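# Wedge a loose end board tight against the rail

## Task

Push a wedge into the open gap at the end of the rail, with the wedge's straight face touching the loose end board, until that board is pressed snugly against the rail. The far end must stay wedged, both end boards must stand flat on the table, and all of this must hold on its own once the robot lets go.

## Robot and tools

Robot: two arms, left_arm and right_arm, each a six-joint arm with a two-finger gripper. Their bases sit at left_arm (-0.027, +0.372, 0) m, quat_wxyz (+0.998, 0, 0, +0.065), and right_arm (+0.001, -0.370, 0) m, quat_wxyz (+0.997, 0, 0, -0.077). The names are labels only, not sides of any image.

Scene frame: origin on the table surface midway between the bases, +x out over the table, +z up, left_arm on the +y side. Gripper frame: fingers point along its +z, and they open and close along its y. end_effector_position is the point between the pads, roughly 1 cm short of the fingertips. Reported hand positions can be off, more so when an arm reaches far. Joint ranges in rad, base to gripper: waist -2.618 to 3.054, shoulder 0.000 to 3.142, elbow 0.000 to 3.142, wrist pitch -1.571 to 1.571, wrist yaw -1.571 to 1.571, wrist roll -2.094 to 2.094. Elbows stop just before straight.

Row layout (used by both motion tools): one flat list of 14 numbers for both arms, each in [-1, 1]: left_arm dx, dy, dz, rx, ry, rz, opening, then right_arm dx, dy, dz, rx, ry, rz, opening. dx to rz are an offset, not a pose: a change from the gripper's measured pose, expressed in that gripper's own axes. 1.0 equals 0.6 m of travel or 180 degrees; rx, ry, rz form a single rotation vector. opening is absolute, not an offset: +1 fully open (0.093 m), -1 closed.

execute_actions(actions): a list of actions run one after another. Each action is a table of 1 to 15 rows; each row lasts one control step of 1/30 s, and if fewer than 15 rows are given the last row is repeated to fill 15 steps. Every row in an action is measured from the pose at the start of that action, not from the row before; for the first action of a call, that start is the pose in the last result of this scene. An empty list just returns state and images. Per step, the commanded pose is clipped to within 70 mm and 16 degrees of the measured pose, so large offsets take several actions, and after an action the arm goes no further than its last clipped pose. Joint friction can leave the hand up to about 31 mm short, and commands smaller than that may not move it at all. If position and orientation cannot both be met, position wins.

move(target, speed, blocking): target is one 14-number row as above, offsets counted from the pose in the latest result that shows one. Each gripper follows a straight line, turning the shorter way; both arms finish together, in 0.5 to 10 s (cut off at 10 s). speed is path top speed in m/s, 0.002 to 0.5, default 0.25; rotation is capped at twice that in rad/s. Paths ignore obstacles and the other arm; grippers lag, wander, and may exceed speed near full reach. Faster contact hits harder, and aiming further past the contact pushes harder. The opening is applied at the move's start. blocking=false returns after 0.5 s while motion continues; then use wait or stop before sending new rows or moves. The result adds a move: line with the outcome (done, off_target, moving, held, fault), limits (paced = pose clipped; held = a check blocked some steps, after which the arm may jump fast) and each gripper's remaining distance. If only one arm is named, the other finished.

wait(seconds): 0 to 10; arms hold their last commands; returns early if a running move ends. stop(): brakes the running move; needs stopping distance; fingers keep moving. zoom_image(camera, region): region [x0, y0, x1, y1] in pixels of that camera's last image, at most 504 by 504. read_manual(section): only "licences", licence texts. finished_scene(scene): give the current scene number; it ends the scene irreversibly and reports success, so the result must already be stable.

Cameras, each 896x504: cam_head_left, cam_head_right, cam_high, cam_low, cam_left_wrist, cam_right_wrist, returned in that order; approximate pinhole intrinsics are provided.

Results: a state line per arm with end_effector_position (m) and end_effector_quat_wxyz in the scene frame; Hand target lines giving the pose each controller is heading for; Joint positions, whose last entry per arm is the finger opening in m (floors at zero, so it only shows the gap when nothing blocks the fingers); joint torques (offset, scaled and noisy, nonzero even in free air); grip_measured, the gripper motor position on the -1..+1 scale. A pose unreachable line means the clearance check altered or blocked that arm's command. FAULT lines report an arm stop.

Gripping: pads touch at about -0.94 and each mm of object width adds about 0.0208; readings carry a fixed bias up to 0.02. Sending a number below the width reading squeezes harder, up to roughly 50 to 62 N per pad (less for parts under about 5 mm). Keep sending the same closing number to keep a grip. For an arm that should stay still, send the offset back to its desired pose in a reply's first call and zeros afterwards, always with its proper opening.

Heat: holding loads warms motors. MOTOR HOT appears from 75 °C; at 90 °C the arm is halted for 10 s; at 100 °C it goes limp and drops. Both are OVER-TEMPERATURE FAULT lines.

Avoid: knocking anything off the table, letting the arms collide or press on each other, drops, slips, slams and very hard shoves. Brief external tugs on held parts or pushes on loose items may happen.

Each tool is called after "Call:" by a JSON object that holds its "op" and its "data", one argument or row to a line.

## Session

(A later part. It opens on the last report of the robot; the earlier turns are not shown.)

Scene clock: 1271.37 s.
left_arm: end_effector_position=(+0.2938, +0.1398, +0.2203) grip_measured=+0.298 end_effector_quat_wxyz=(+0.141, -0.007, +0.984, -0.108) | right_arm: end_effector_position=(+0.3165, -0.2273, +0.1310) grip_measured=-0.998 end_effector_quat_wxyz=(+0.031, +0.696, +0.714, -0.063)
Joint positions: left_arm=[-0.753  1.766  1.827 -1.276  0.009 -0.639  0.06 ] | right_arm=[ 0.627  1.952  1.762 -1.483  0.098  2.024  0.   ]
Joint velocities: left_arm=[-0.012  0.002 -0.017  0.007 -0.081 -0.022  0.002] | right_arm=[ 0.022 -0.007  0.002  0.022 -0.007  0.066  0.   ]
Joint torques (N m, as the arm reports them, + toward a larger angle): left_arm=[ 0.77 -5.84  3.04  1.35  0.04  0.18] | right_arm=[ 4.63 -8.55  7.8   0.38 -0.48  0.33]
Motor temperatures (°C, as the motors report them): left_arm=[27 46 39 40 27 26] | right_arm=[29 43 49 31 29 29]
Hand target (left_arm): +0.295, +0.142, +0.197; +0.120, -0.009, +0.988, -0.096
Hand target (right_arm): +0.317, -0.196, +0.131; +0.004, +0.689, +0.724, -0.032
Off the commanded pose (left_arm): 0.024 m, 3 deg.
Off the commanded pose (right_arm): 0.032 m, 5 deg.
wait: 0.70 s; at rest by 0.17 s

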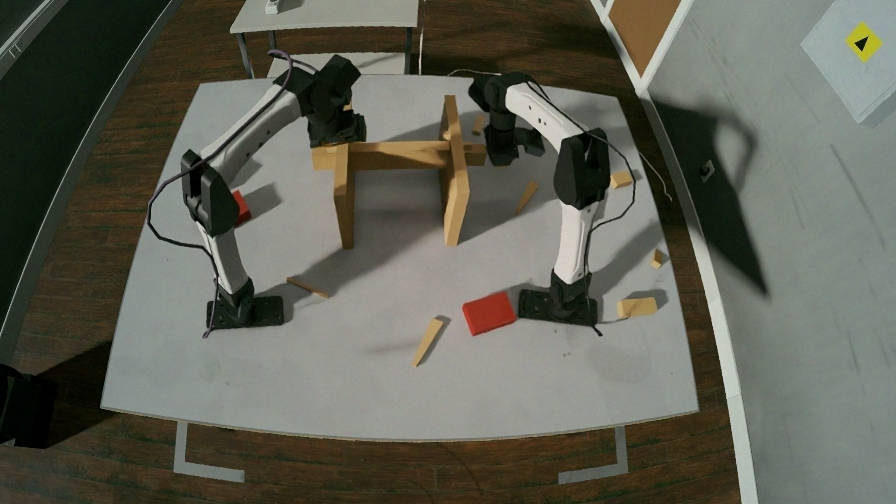

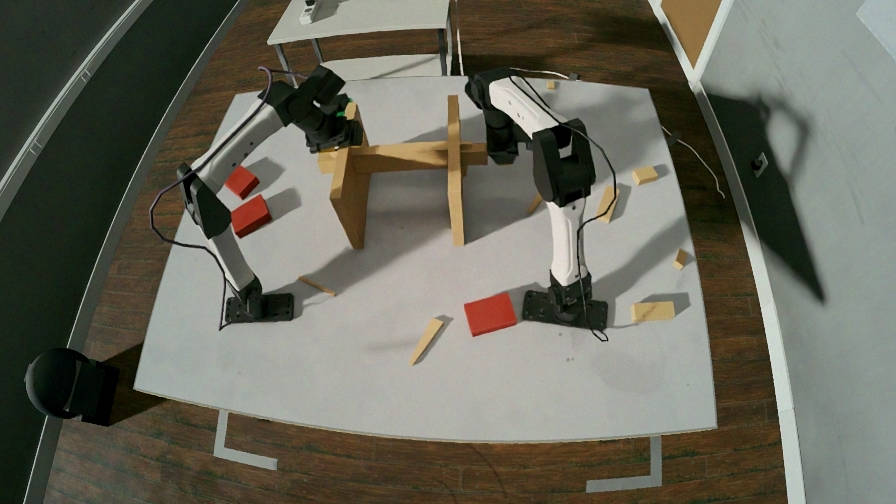

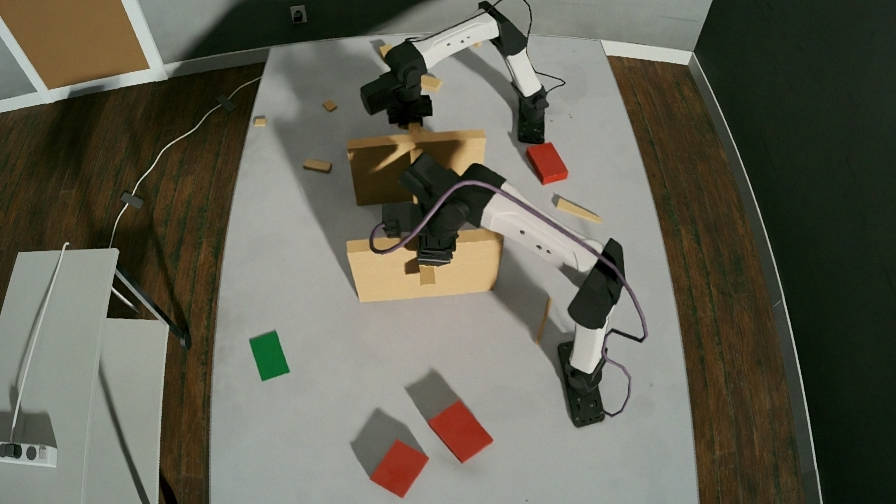

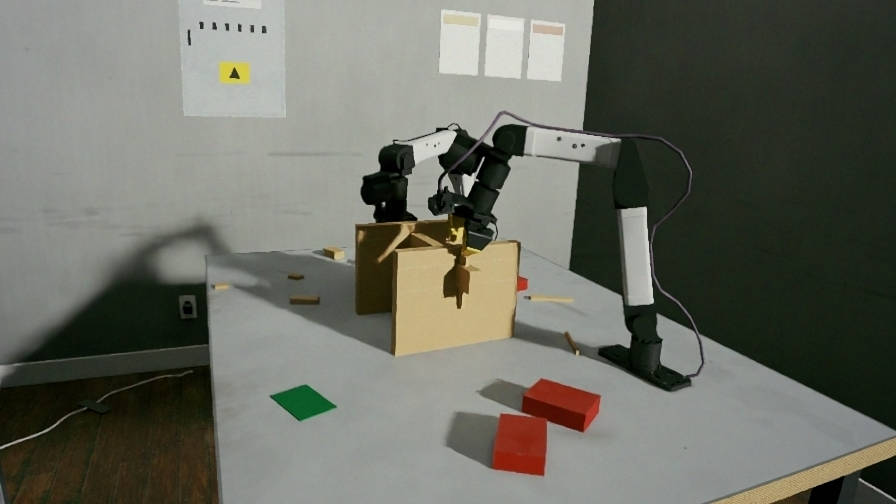

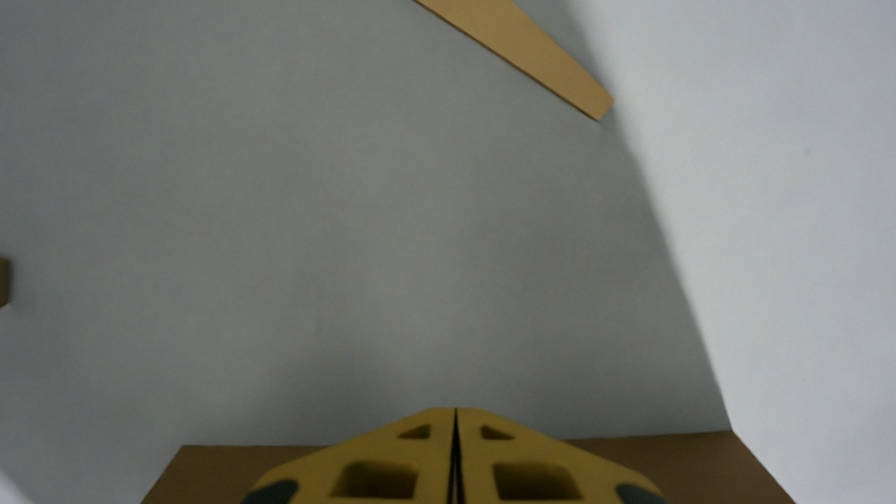

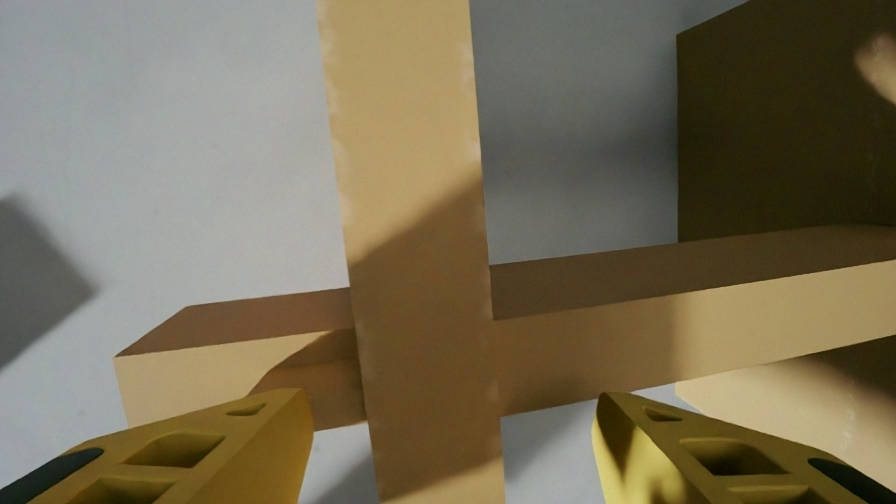

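Call:
{"op": "execute_actions", "data": {
  "actions": [
    [[0.0079,0.0113,0.0399,-0.0089,0.0132,-0.0008,0.3,0.0499,0.0021,-0.0067,-0.0027,0.0259,-0.0081,-1],[0.0084,0.0117,0.0413,-0.0092,0.0136,-0.0008,0.3,0.0481,0.0022,-0.0063,-0.0027,0.0259,-0.0081,-1],[0.0088,0.0121,0.0427,-0.0095,0.0140,-0.0008,0.3,0.0464,0.0022,-0.0060,-0.0027,0.0259,-0.0081,-1],[0.0092,0.0125,0.0441,-0.0099,0.0145,-0.0008,0.3,0.0446,0.0023,-0.0056,-0.0027,0.0259,-0.0081,-1],[0.0097,0.0129,0.0455,-0.0102,0.0149,-0.0008,0.3,0.0429,0.0024,-0.0053,-0.0027,0.0259,-0.0081,-1],[0.0101,0.0133,0.0469,-0.0105,0.0153,-0.0008,0.3,0.0411,0.0025,-0.0050,-0.0027,0.0259,-0.0081,-1],[0.0105,0.0137,0.0483,-0.0108,0.0157,-0.0008,0.3,0.0394,0.0026,-0.0046,-0.0027,0.0259,-0.0081,-1],[0.0110,0.0141,0.0497,-0.0111,0.0161,-0.0008,0.3,0.0376,0.0026,-0.0043,-0.0027,0.0259,-0.0081,-1],[0.0114,0.0145,0.0511,-0.0114,0.0165,-0.0008,0.3,0.0359,0.0027,-0.0039,-0.0027,0.0259,-0.0081,-1],[0.0118,0.0149,0.0525,-0.0117,0.0169,-0.0008,0.3,0.0341,0.0028,-0.0036,-0.0027,0.0259,-0.0081,-1],[0.0123,0.0153,0.0539,-0.0120,0.0173,-0.0008,0.3,0.0324,0.0029,-0.0033,-0.0027,0.0259,-0.0081,-1],[0.0127,0.0157,0.0553,-0.0124,0.0178,-0.0008,0.3,0.0306,0.0030,-0.0029,-0.0027,0.0259,-0.0081,-1],[0.0131,0.0161,0.0567,-0.0127,0.0182,-0.0008,0.3,0.0289,0.0030,-0.0026,-0.0027,0.0259,-0.0081,-1],[0.0136,0.0165,0.0581,-0.0130,0.0186,-0.0008,0.3,0.0271,0.0031,-0.0022,-0.0027,0.0259,-0.0081,-1],[0.0140,0.0169,0.0595,-0.0133,0.0190,-0.0008,0.3,0.0254,0.0032,-0.0019,-0.0027,0.0259,-0.0081,-1]]
  ]
}}

Call:
{"op": "wait", "data": {
  "seconds": 0.6
}}

Call:
{"op": "zoom_image", "data": {
  "camera": "cam_low",
  "region": [420, 200, 530, 320]
}}

Scene clock: 1295.90 s.
left_arm: end_effector_position=(+0.2936, +0.1400, +0.2194) grip_measured=+0.298 end_effector_quat_wxyz=(+0.145, -0.007, +0.983, -0.111) | right_arm: end_effector_position=(+0.3167, -0.2275, +0.1310) grip_measured=-0.998 end_effector_quat_wxyz=(+0.029, +0.692, +0.719, -0.063)
Joint positions: left_arm=[-0.753  1.753  1.805 -1.257  0.008 -0.639  0.06 ] | right_arm=[ 0.625  1.952  1.762 -1.482  0.096  2.009  0.   ]
Joint velocities: left_arm=[-0.007 -0.032 -0.037  0.066 -0.066  0.051  0.001] | right_arm=[-0.017 -0.002 -0.007 -0.037 -0.022 -0.007  0.   ]
Joint torques (N m, as the arm reports them, + toward a larger angle): left_arm=[ 0.89 -4.21  2.22  1.33  0.03  0.15] | right_arm=[  1.   -10.33   5.26   0.42  -0.34   0.12]
Motor temperatures (°C, as the motors report them): left_arm=[27 46 38 40 27 26] | right_arm=[29 43 49 31 30 29]
Hand target (left_arm): +0.294, +0.143, +0.184; +0.110, -0.009, +0.990, -0.088
Hand target (right_arm): +0.318, -0.212, +0.131; +0.004, +0.688, +0.725, -0.034
Off the commanded pose (left_arm): 0.037 m, 5 deg.
Off the commanded pose (right_arm): 0.016 m, 5 deg.

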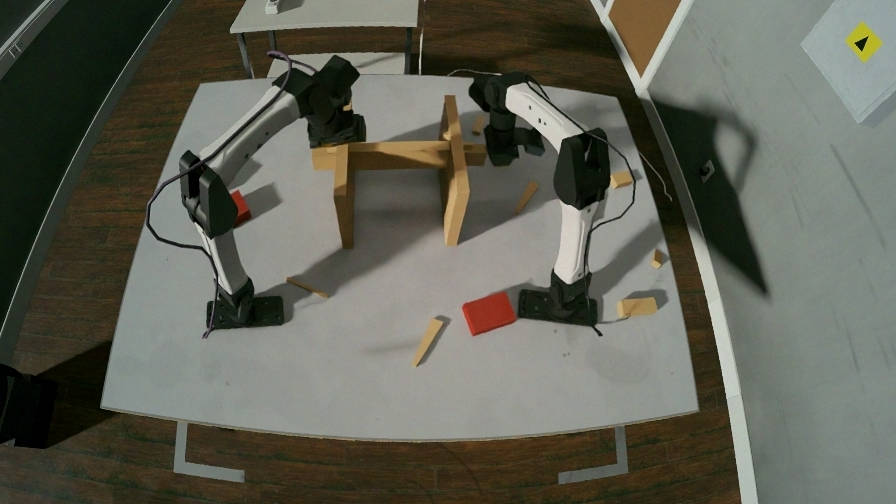

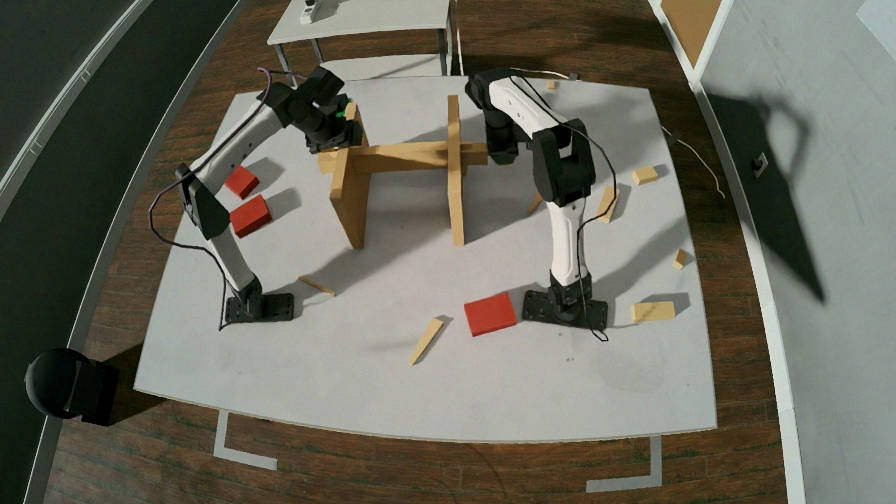

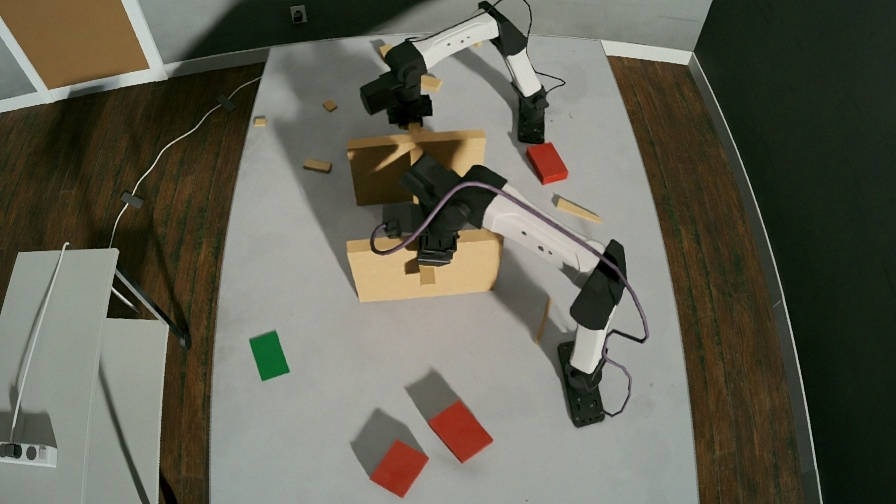

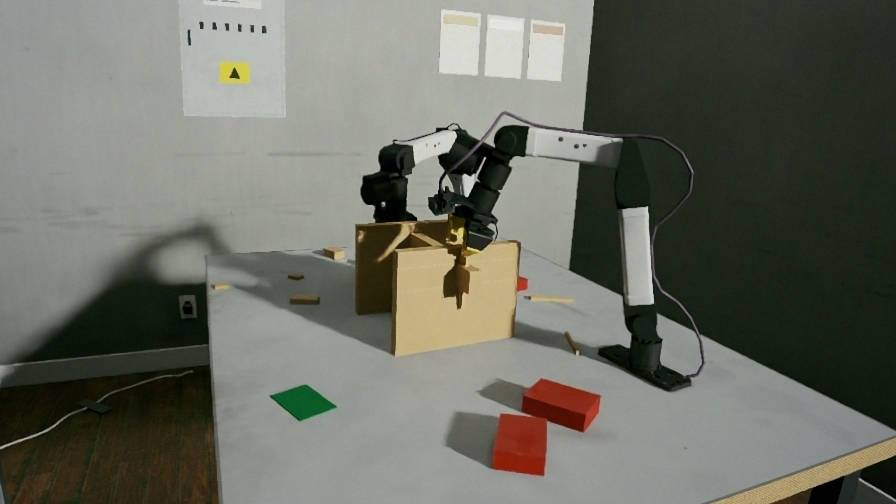

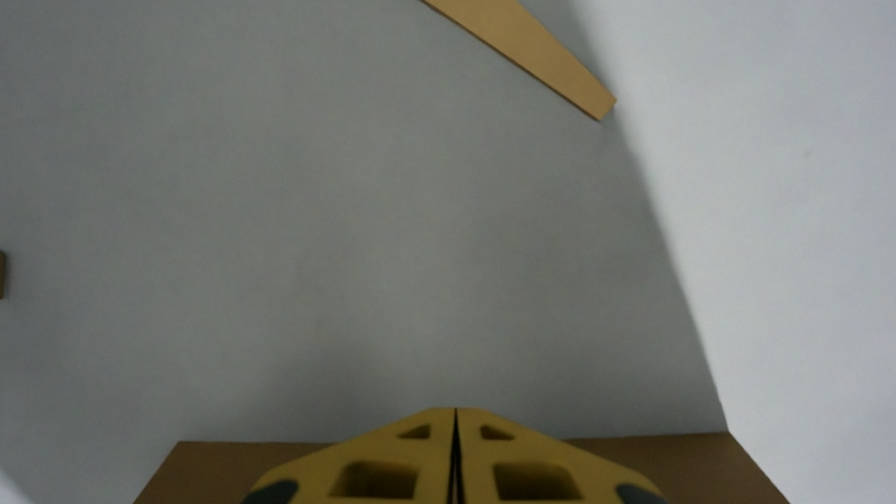

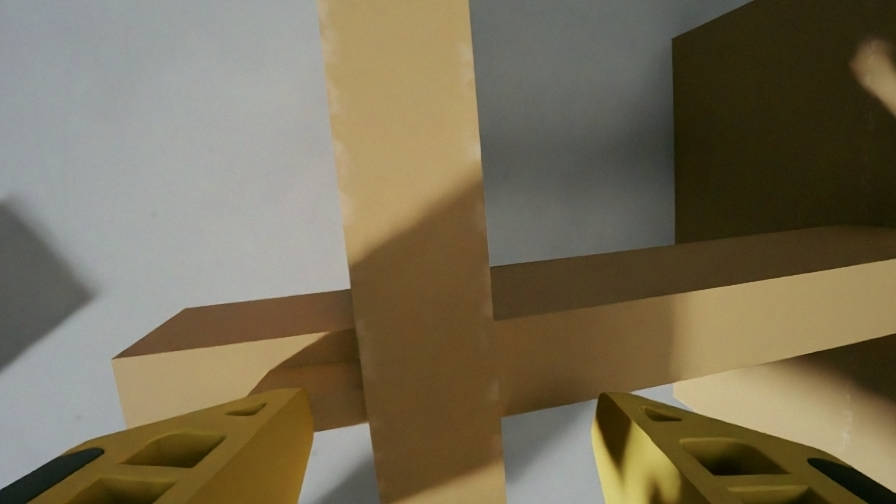

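Scene clock: 1296.50 s.
left_arm: end_effector_position=(+0.2936, +0.1400, +0.2194) grip_measured=+0.298 end_effector_quat_wxyz=(+0.145, -0.007, +0.983, -0.111) | right_arm: end_effector_position=(+0.3167, -0.2271, +0.1309) grip_measured=-0.998 end_effector_quat_wxyz=(+0.026, +0.690, +0.721, -0.062)
Joint positions: left_arm=[-0.753  1.752  1.803 -1.255  0.008 -0.639  0.06 ] | right_arm=[ 0.623  1.952  1.762 -1.481  0.091  2.002  0.   ]
Joint velocities: left_arm=[-0.007  0.007 -0.002 -0.051 -0.022 -0.051 -0.001] | right_arm=[ 0.007  0.007 -0.002  0.007 -0.051  0.022  0.   ]
Joint torques (N m, as the arm reports them, + toward a larger angle): left_arm=[ 1.01 -4.22  2.16  1.36  0.03  0.2 ] | right_arm=[  1.07 -10.36   5.26   0.44  -0.37   0.09]
Motor temperatures (°C, as the motors report them): left_arm=[27 45 38 40 27 26] | right_arm=[29 43 49 31 30 29]
Hand target (left_arm): +0.294, +0.143, +0.184; +0.110, -0.009, +0.990, -0.088
Hand target (right_arm): +0.318, -0.212, +0.131; +0.004, +0.688, +0.724, -0.034
Off the commanded pose (left_arm): 0.037 m, 5 deg.
Off the commanded pose (right_arm): 0.015 m, 4 deg.
wait: 0.60 s; at rest by 0.17 s

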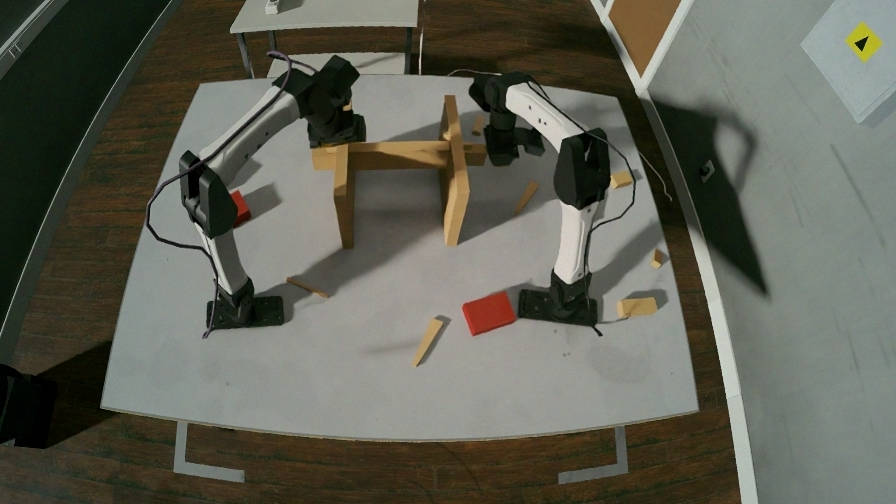

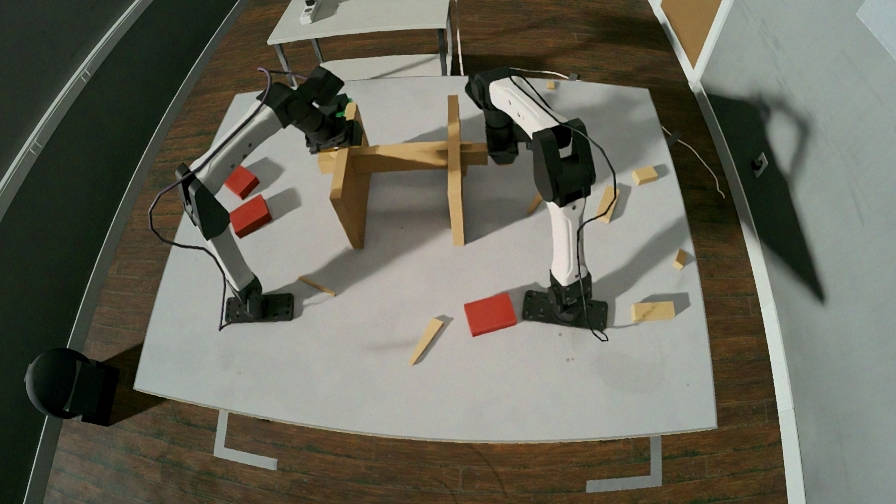

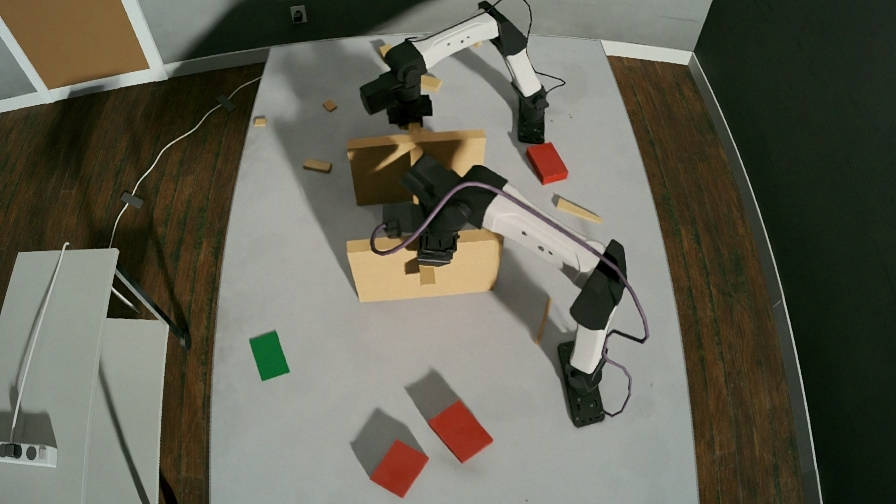

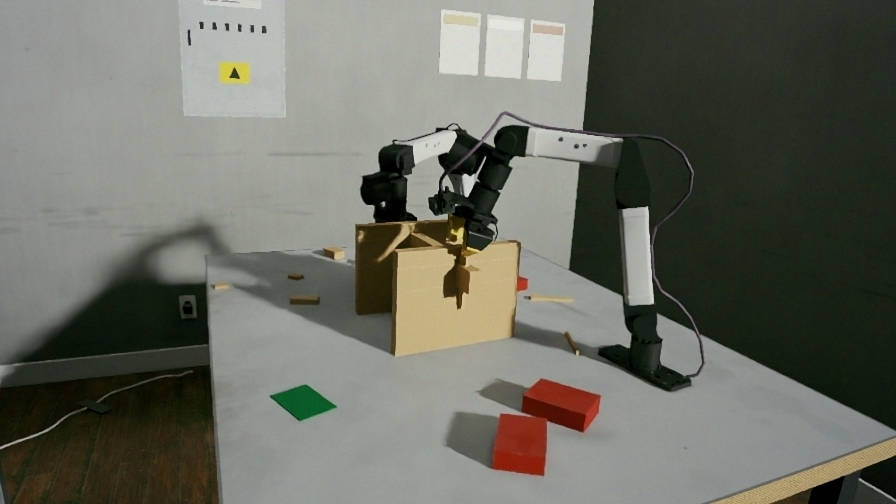

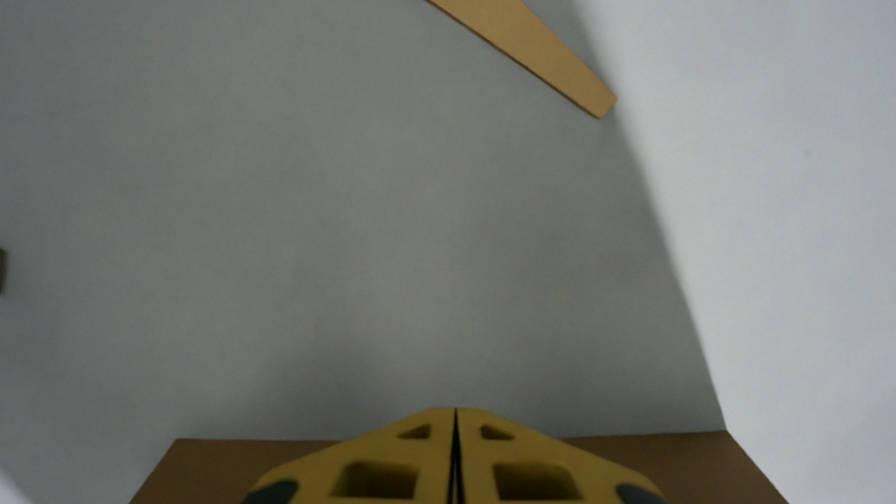

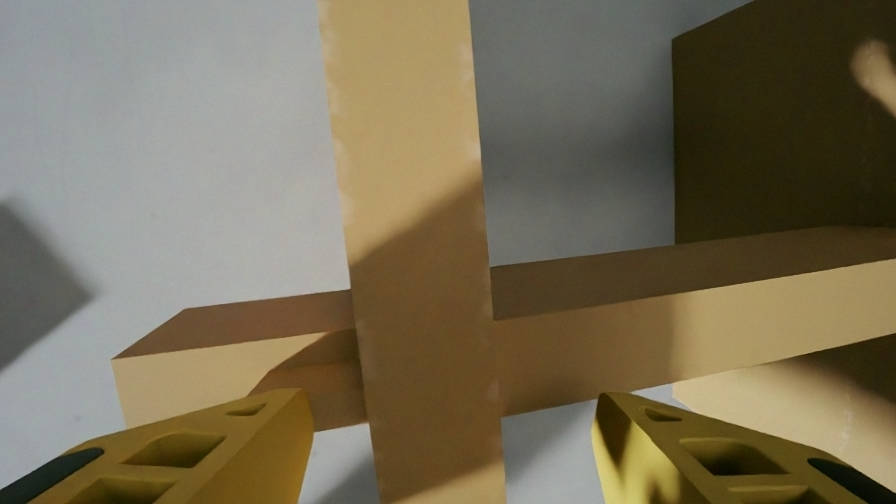

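Region (420, 200, 530, 320) of cam_low's 896x504 image, scaled by 4.200, with more detail than that image has; it fills the left 462 columns of this view, and the rest is white.

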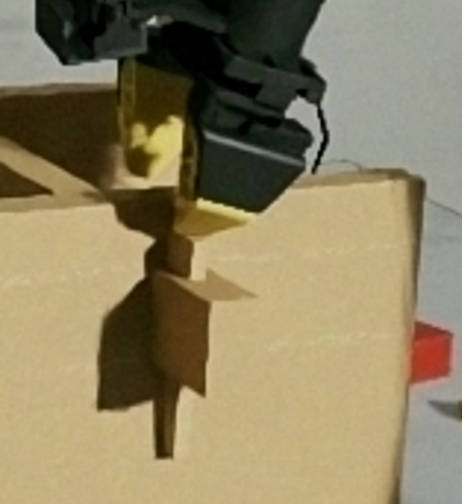

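Call:
{"op": "move", "data": {
  "target": [-0.0189, -0.0147, -0.0622, 0.010, -0.0133, 0, 0.3, -0.065, 0, 0, -0.002, 0.023, -0.005, -1],
  "speed": 0.05
}}

Scene clock: 1308.00 s.
left_arm: end_effector_position=(+0.2916, +0.1413, +0.2569) grip_measured=+0.298 end_effector_quat_wxyz=(+0.165, -0.007, +0.978, -0.126) | right_arm: end_effector_position=(+0.3188, -0.2639, +0.1327) grip_measured=-0.998 end_effector_quat_wxyz=(+0.001, +0.684, +0.728, -0.048)
Joint positions: left_arm=[-0.753  1.747  1.936 -1.343  0.009 -0.639  0.06 ] | right_arm=[ 0.5    1.892  1.692 -1.456  0.046  1.857  0.   ]
Joint velocities: left_arm=[ 0.002  0.022  0.012 -0.066 -0.022  0.066 -0.001] | right_arm=[ 0.002 -0.002  0.012  0.051 -0.007  0.007  0.   ]
Joint torques (N m, as the arm reports them, + toward a larger angle): left_arm=[ 0.12 -6.95  8.62  1.12 -0.02  0.1 ] | right_arm=[ -0.45 -11.22   4.29   0.33   0.11   0.09]
Motor temperatures (°C, as the motors report them): left_arm=[27 45 38 40 27 26] | right_arm=[29 44 48 31 30 29]
Hand target (left_arm): +0.293, +0.140, +0.259; +0.166, -0.007, +0.978, -0.126
Hand target (right_arm): +0.319, -0.265, +0.136; +0.001, +0.686, +0.727, -0.034
Off the commanded pose (left_arm): 0.003 m, 0 deg.
Off the commanded pose (right_arm): 0.004 m, 2 deg.
move: done

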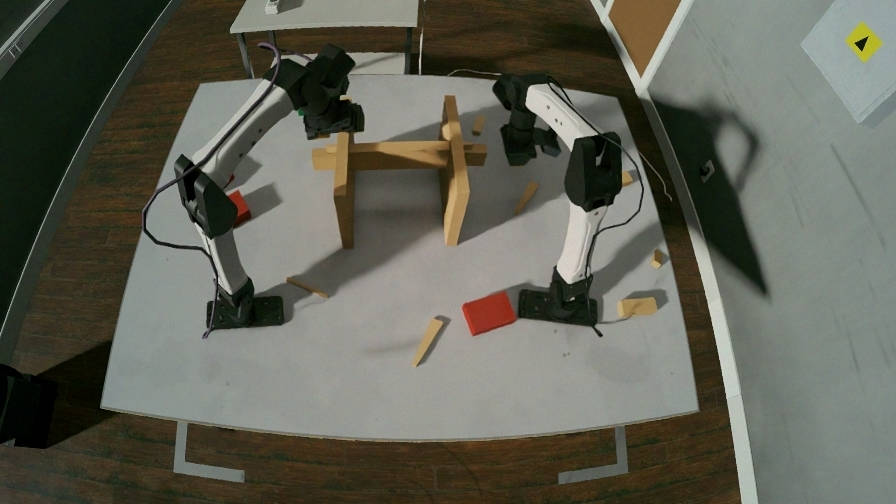

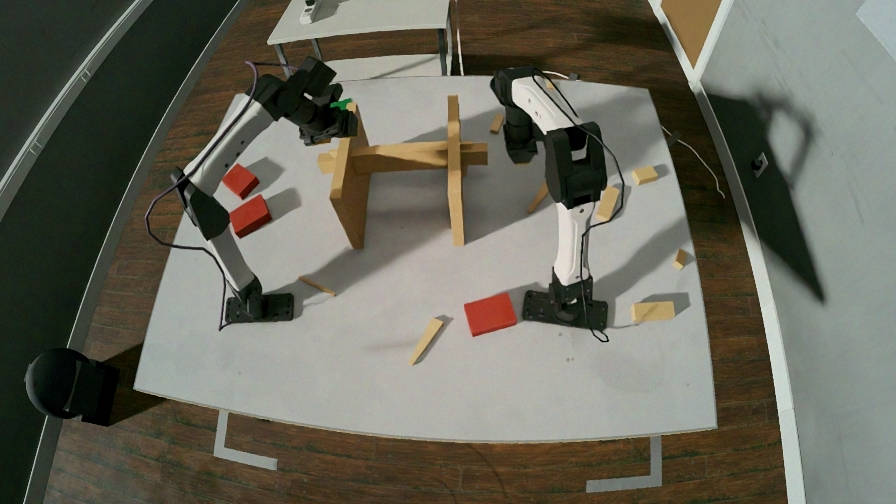

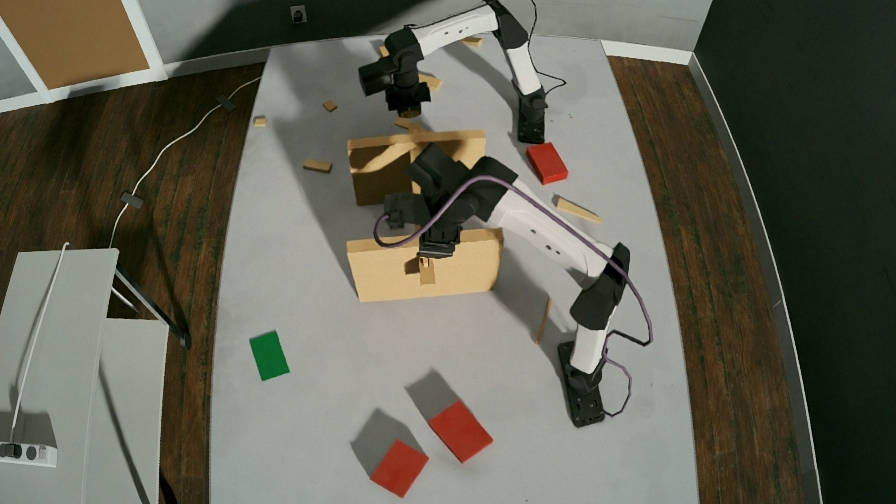

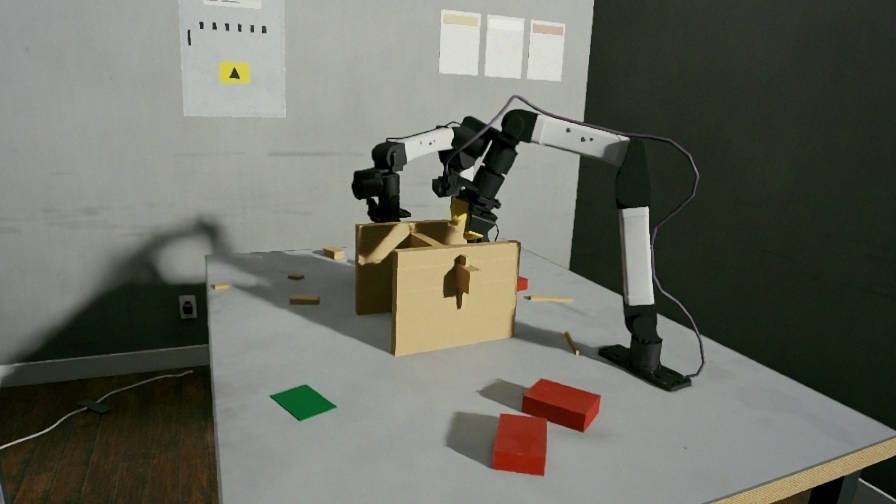

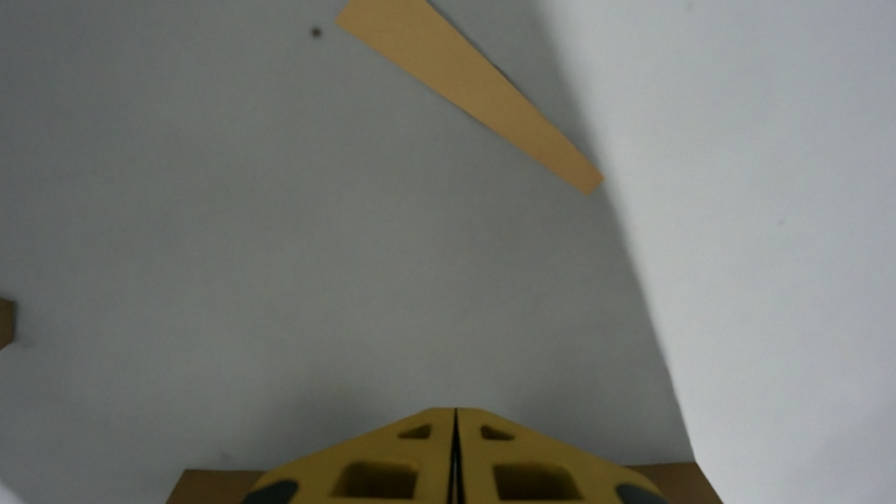

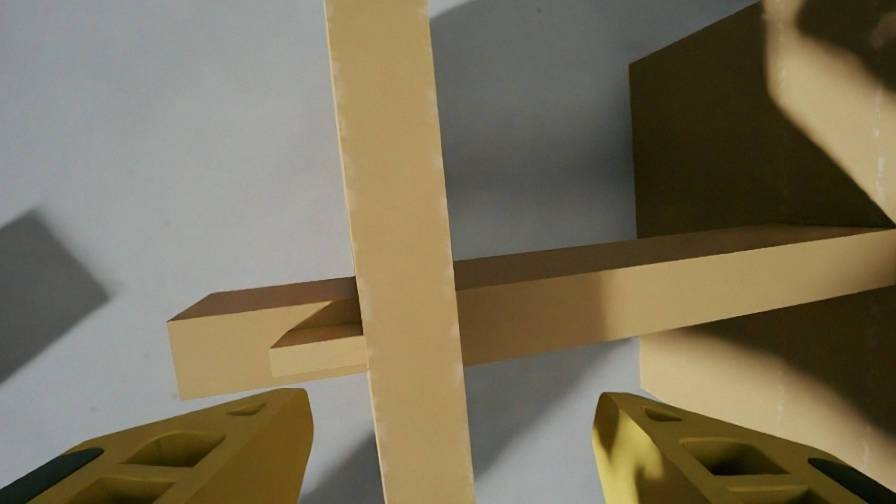

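Call:
{"op": "zoom_image", "data": {
  "camera": "cam_head_left",
  "region": [300, 110, 500, 200]
}}

Call:
{"op": "zoom_image", "data": {
  "camera": "cam_head_right",
  "region": [300, 110, 500, 200]
}}

Region (300, 110, 500, 200) of cam_head_left's 896x504 image, scaled by 2.520, with more detail than that image has; it fills the top 227 rows of this view, and the rest is white.

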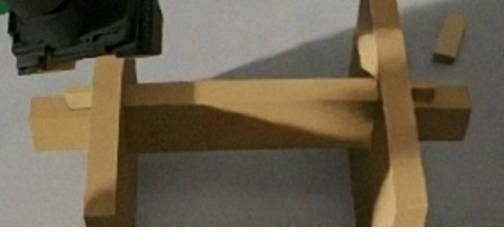

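Region (300, 110, 500, 200) of cam_head_right's 896x504 image, scaled by 2.520, with more detail than that image has; it fills the top 227 rows of this view, and the rest is white.

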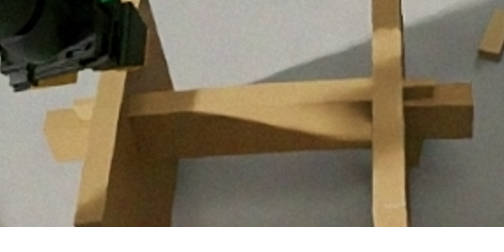

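Call:
{"op": "zoom_image", "data": {
  "camera": "cam_head_left",
  "region": [305, 130, 365, 180]
}}

Call:
{"op": "zoom_image", "data": {
  "camera": "cam_head_left",
  "region": [435, 127, 495, 177]
}}

Region (305, 130, 365, 180) of cam_head_left's 896x504 image, scaled by 8.400, with more detail than that image has.

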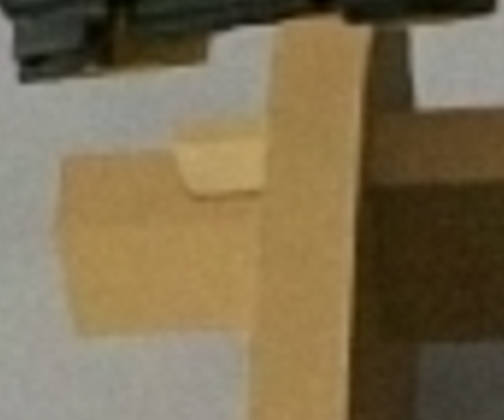

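Region (435, 127, 495, 177) of cam_head_left's 896x504 image, scaled by 8.400, with more detail than that image has.

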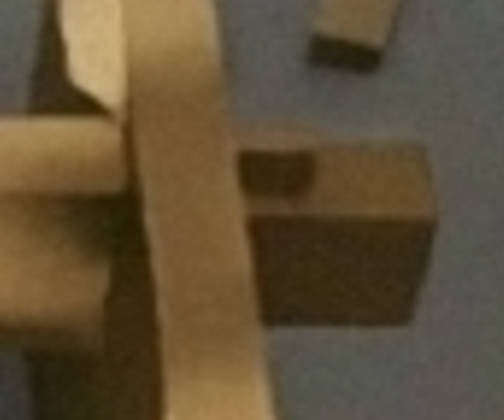

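Call:
{"op": "move", "data": {
  "target": [0.002, -0.0743, 0.0122, 0, 0, 0, 0.3, 0, 0, 0, 0, 0, 0, -1],
  "speed": 0.06
}}

Scene clock: 1330.23 s.
left_arm: end_effector_position=(+0.2929, +0.0999, +0.2587) grip_measured=+0.298 end_effector_quat_wxyz=(+0.163, -0.007, +0.979, -0.125) | right_arm: end_effector_position=(+0.3189, -0.2636, +0.1326) grip_measured=-0.998 end_effector_quat_wxyz=(+0.001, +0.684, +0.728, -0.048)
Joint positions: left_arm=[-0.846  1.874  2.108 -1.392 -0.027 -0.723  0.06 ] | right_arm=[ 0.5    1.892  1.692 -1.455  0.045  1.856  0.   ]
Joint velocities: left_arm=[-0.007 -0.012  0.002  0.051 -0.007 -0.051 -0.001] | right_arm=[ 0.007 -0.002 -0.012 -0.037  0.037 -0.007  0.   ]
Joint torques (N m, as the arm reports them, + toward a larger angle): left_arm=[-0.42 -7.87  8.42  1.09 -0.06  0.03] | right_arm=[ 0.41 -9.4   5.64  0.17  0.26  0.18]
Motor temperatures (°C, as the motors report them): left_arm=[27 46 43 39 27 26] | right_arm=[28 46 46 31 30 29]
Hand target (left_arm): +0.292, +0.097, +0.261; +0.165, -0.007, +0.978, -0.125
Hand target (right_arm): +0.319, -0.264, +0.133; +0.001, +0.684, +0.728, -0.048
Off the commanded pose (left_arm): 0.004 m, 0 deg.
Off the commanded pose (right_arm): 0.000 m, 0 deg.
move: done

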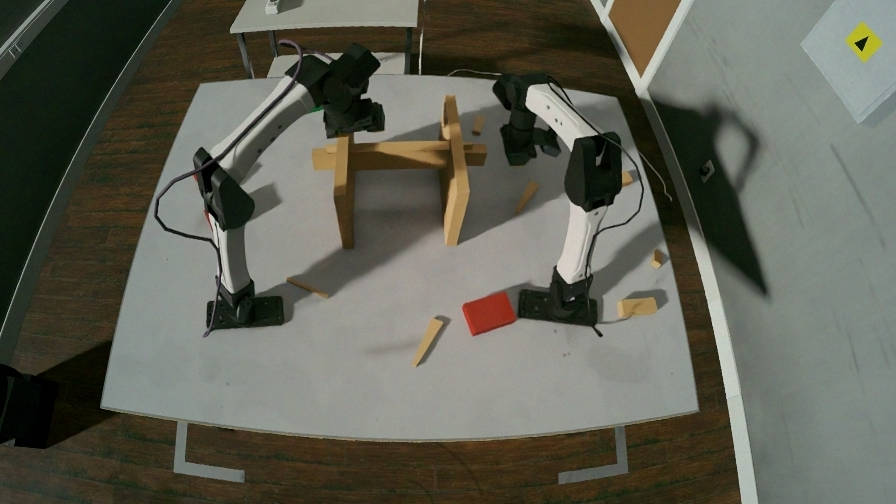

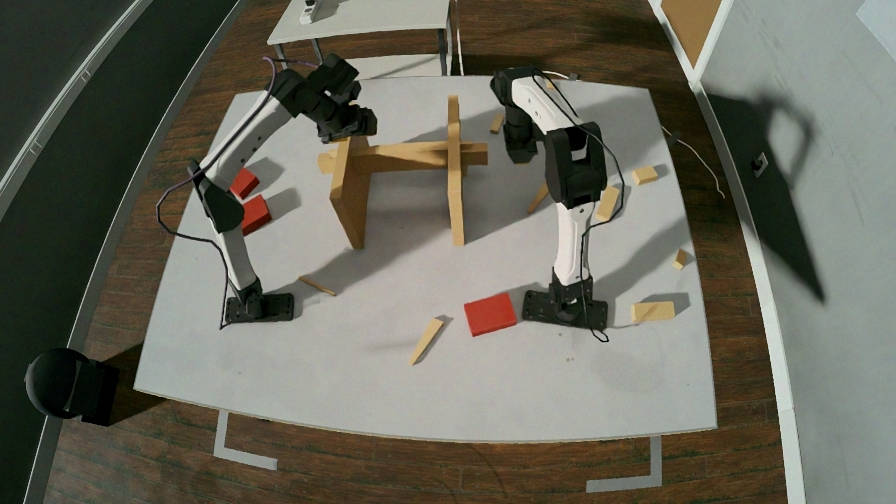

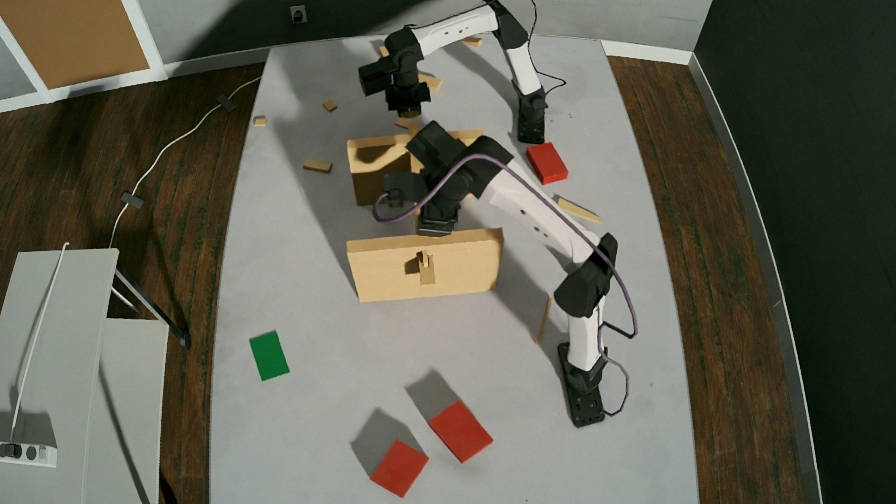

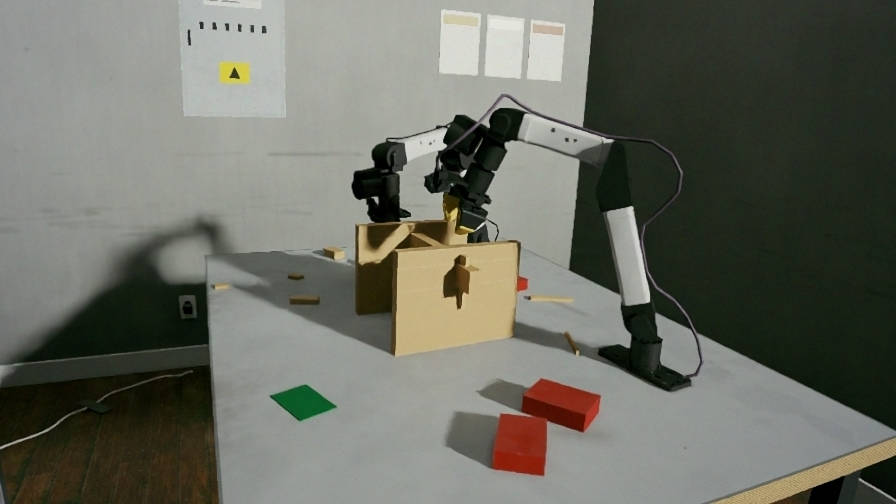

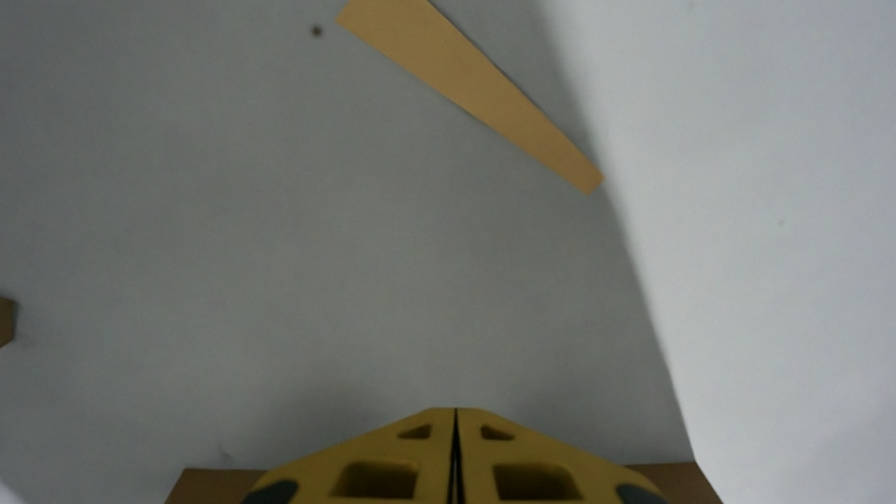

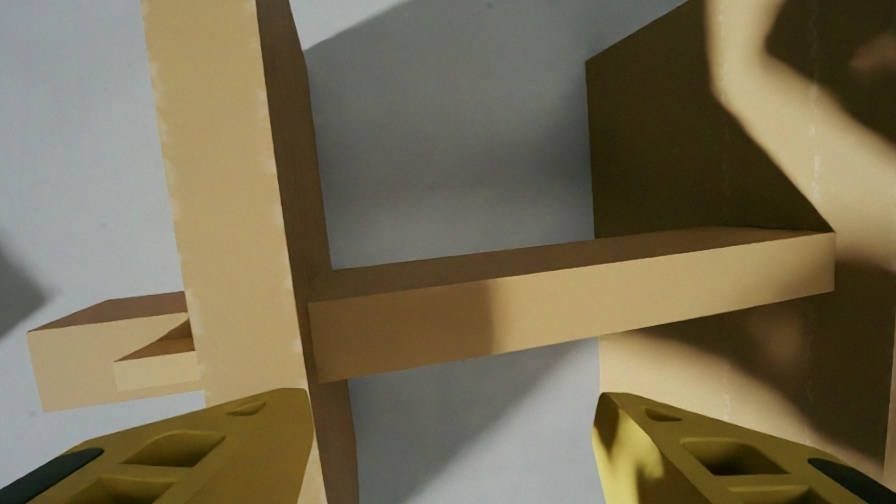

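Call:
{"op": "zoom_image", "data": {
  "camera": "cam_right_wrist",
  "region": [260, 250, 400, 400]
}}

Call:
{"op": "zoom_image", "data": {
  "camera": "cam_low",
  "region": [380, 220, 540, 370]
}}

Region (260, 250, 400, 400) of cam_right_wrist's 896x504 image, scaled by 3.360, with more detail than that image has; it fills the left 470 columns of this view, and the rest is white.

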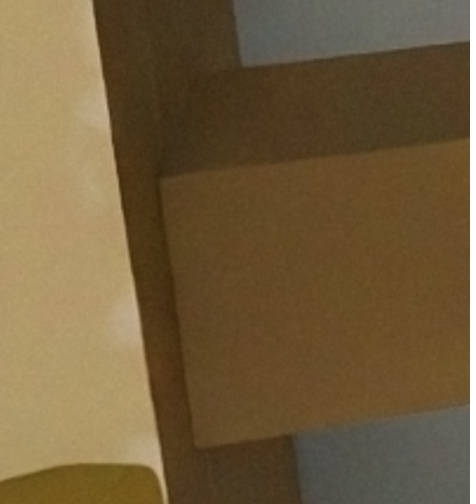

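Region (380, 220, 540, 370) of cam_low's 896x504 image, scaled by 3.150, with more detail than that image has; it fills the top 472 rows of this view, and the rest is white.

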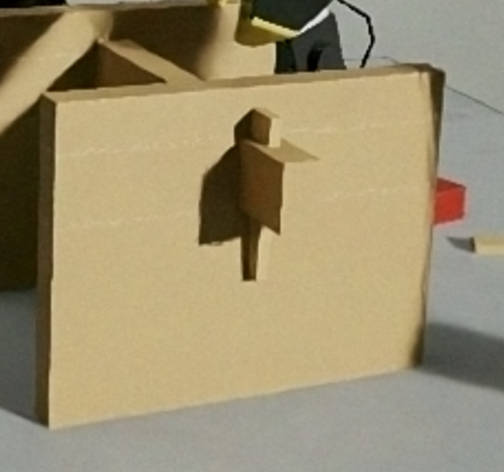

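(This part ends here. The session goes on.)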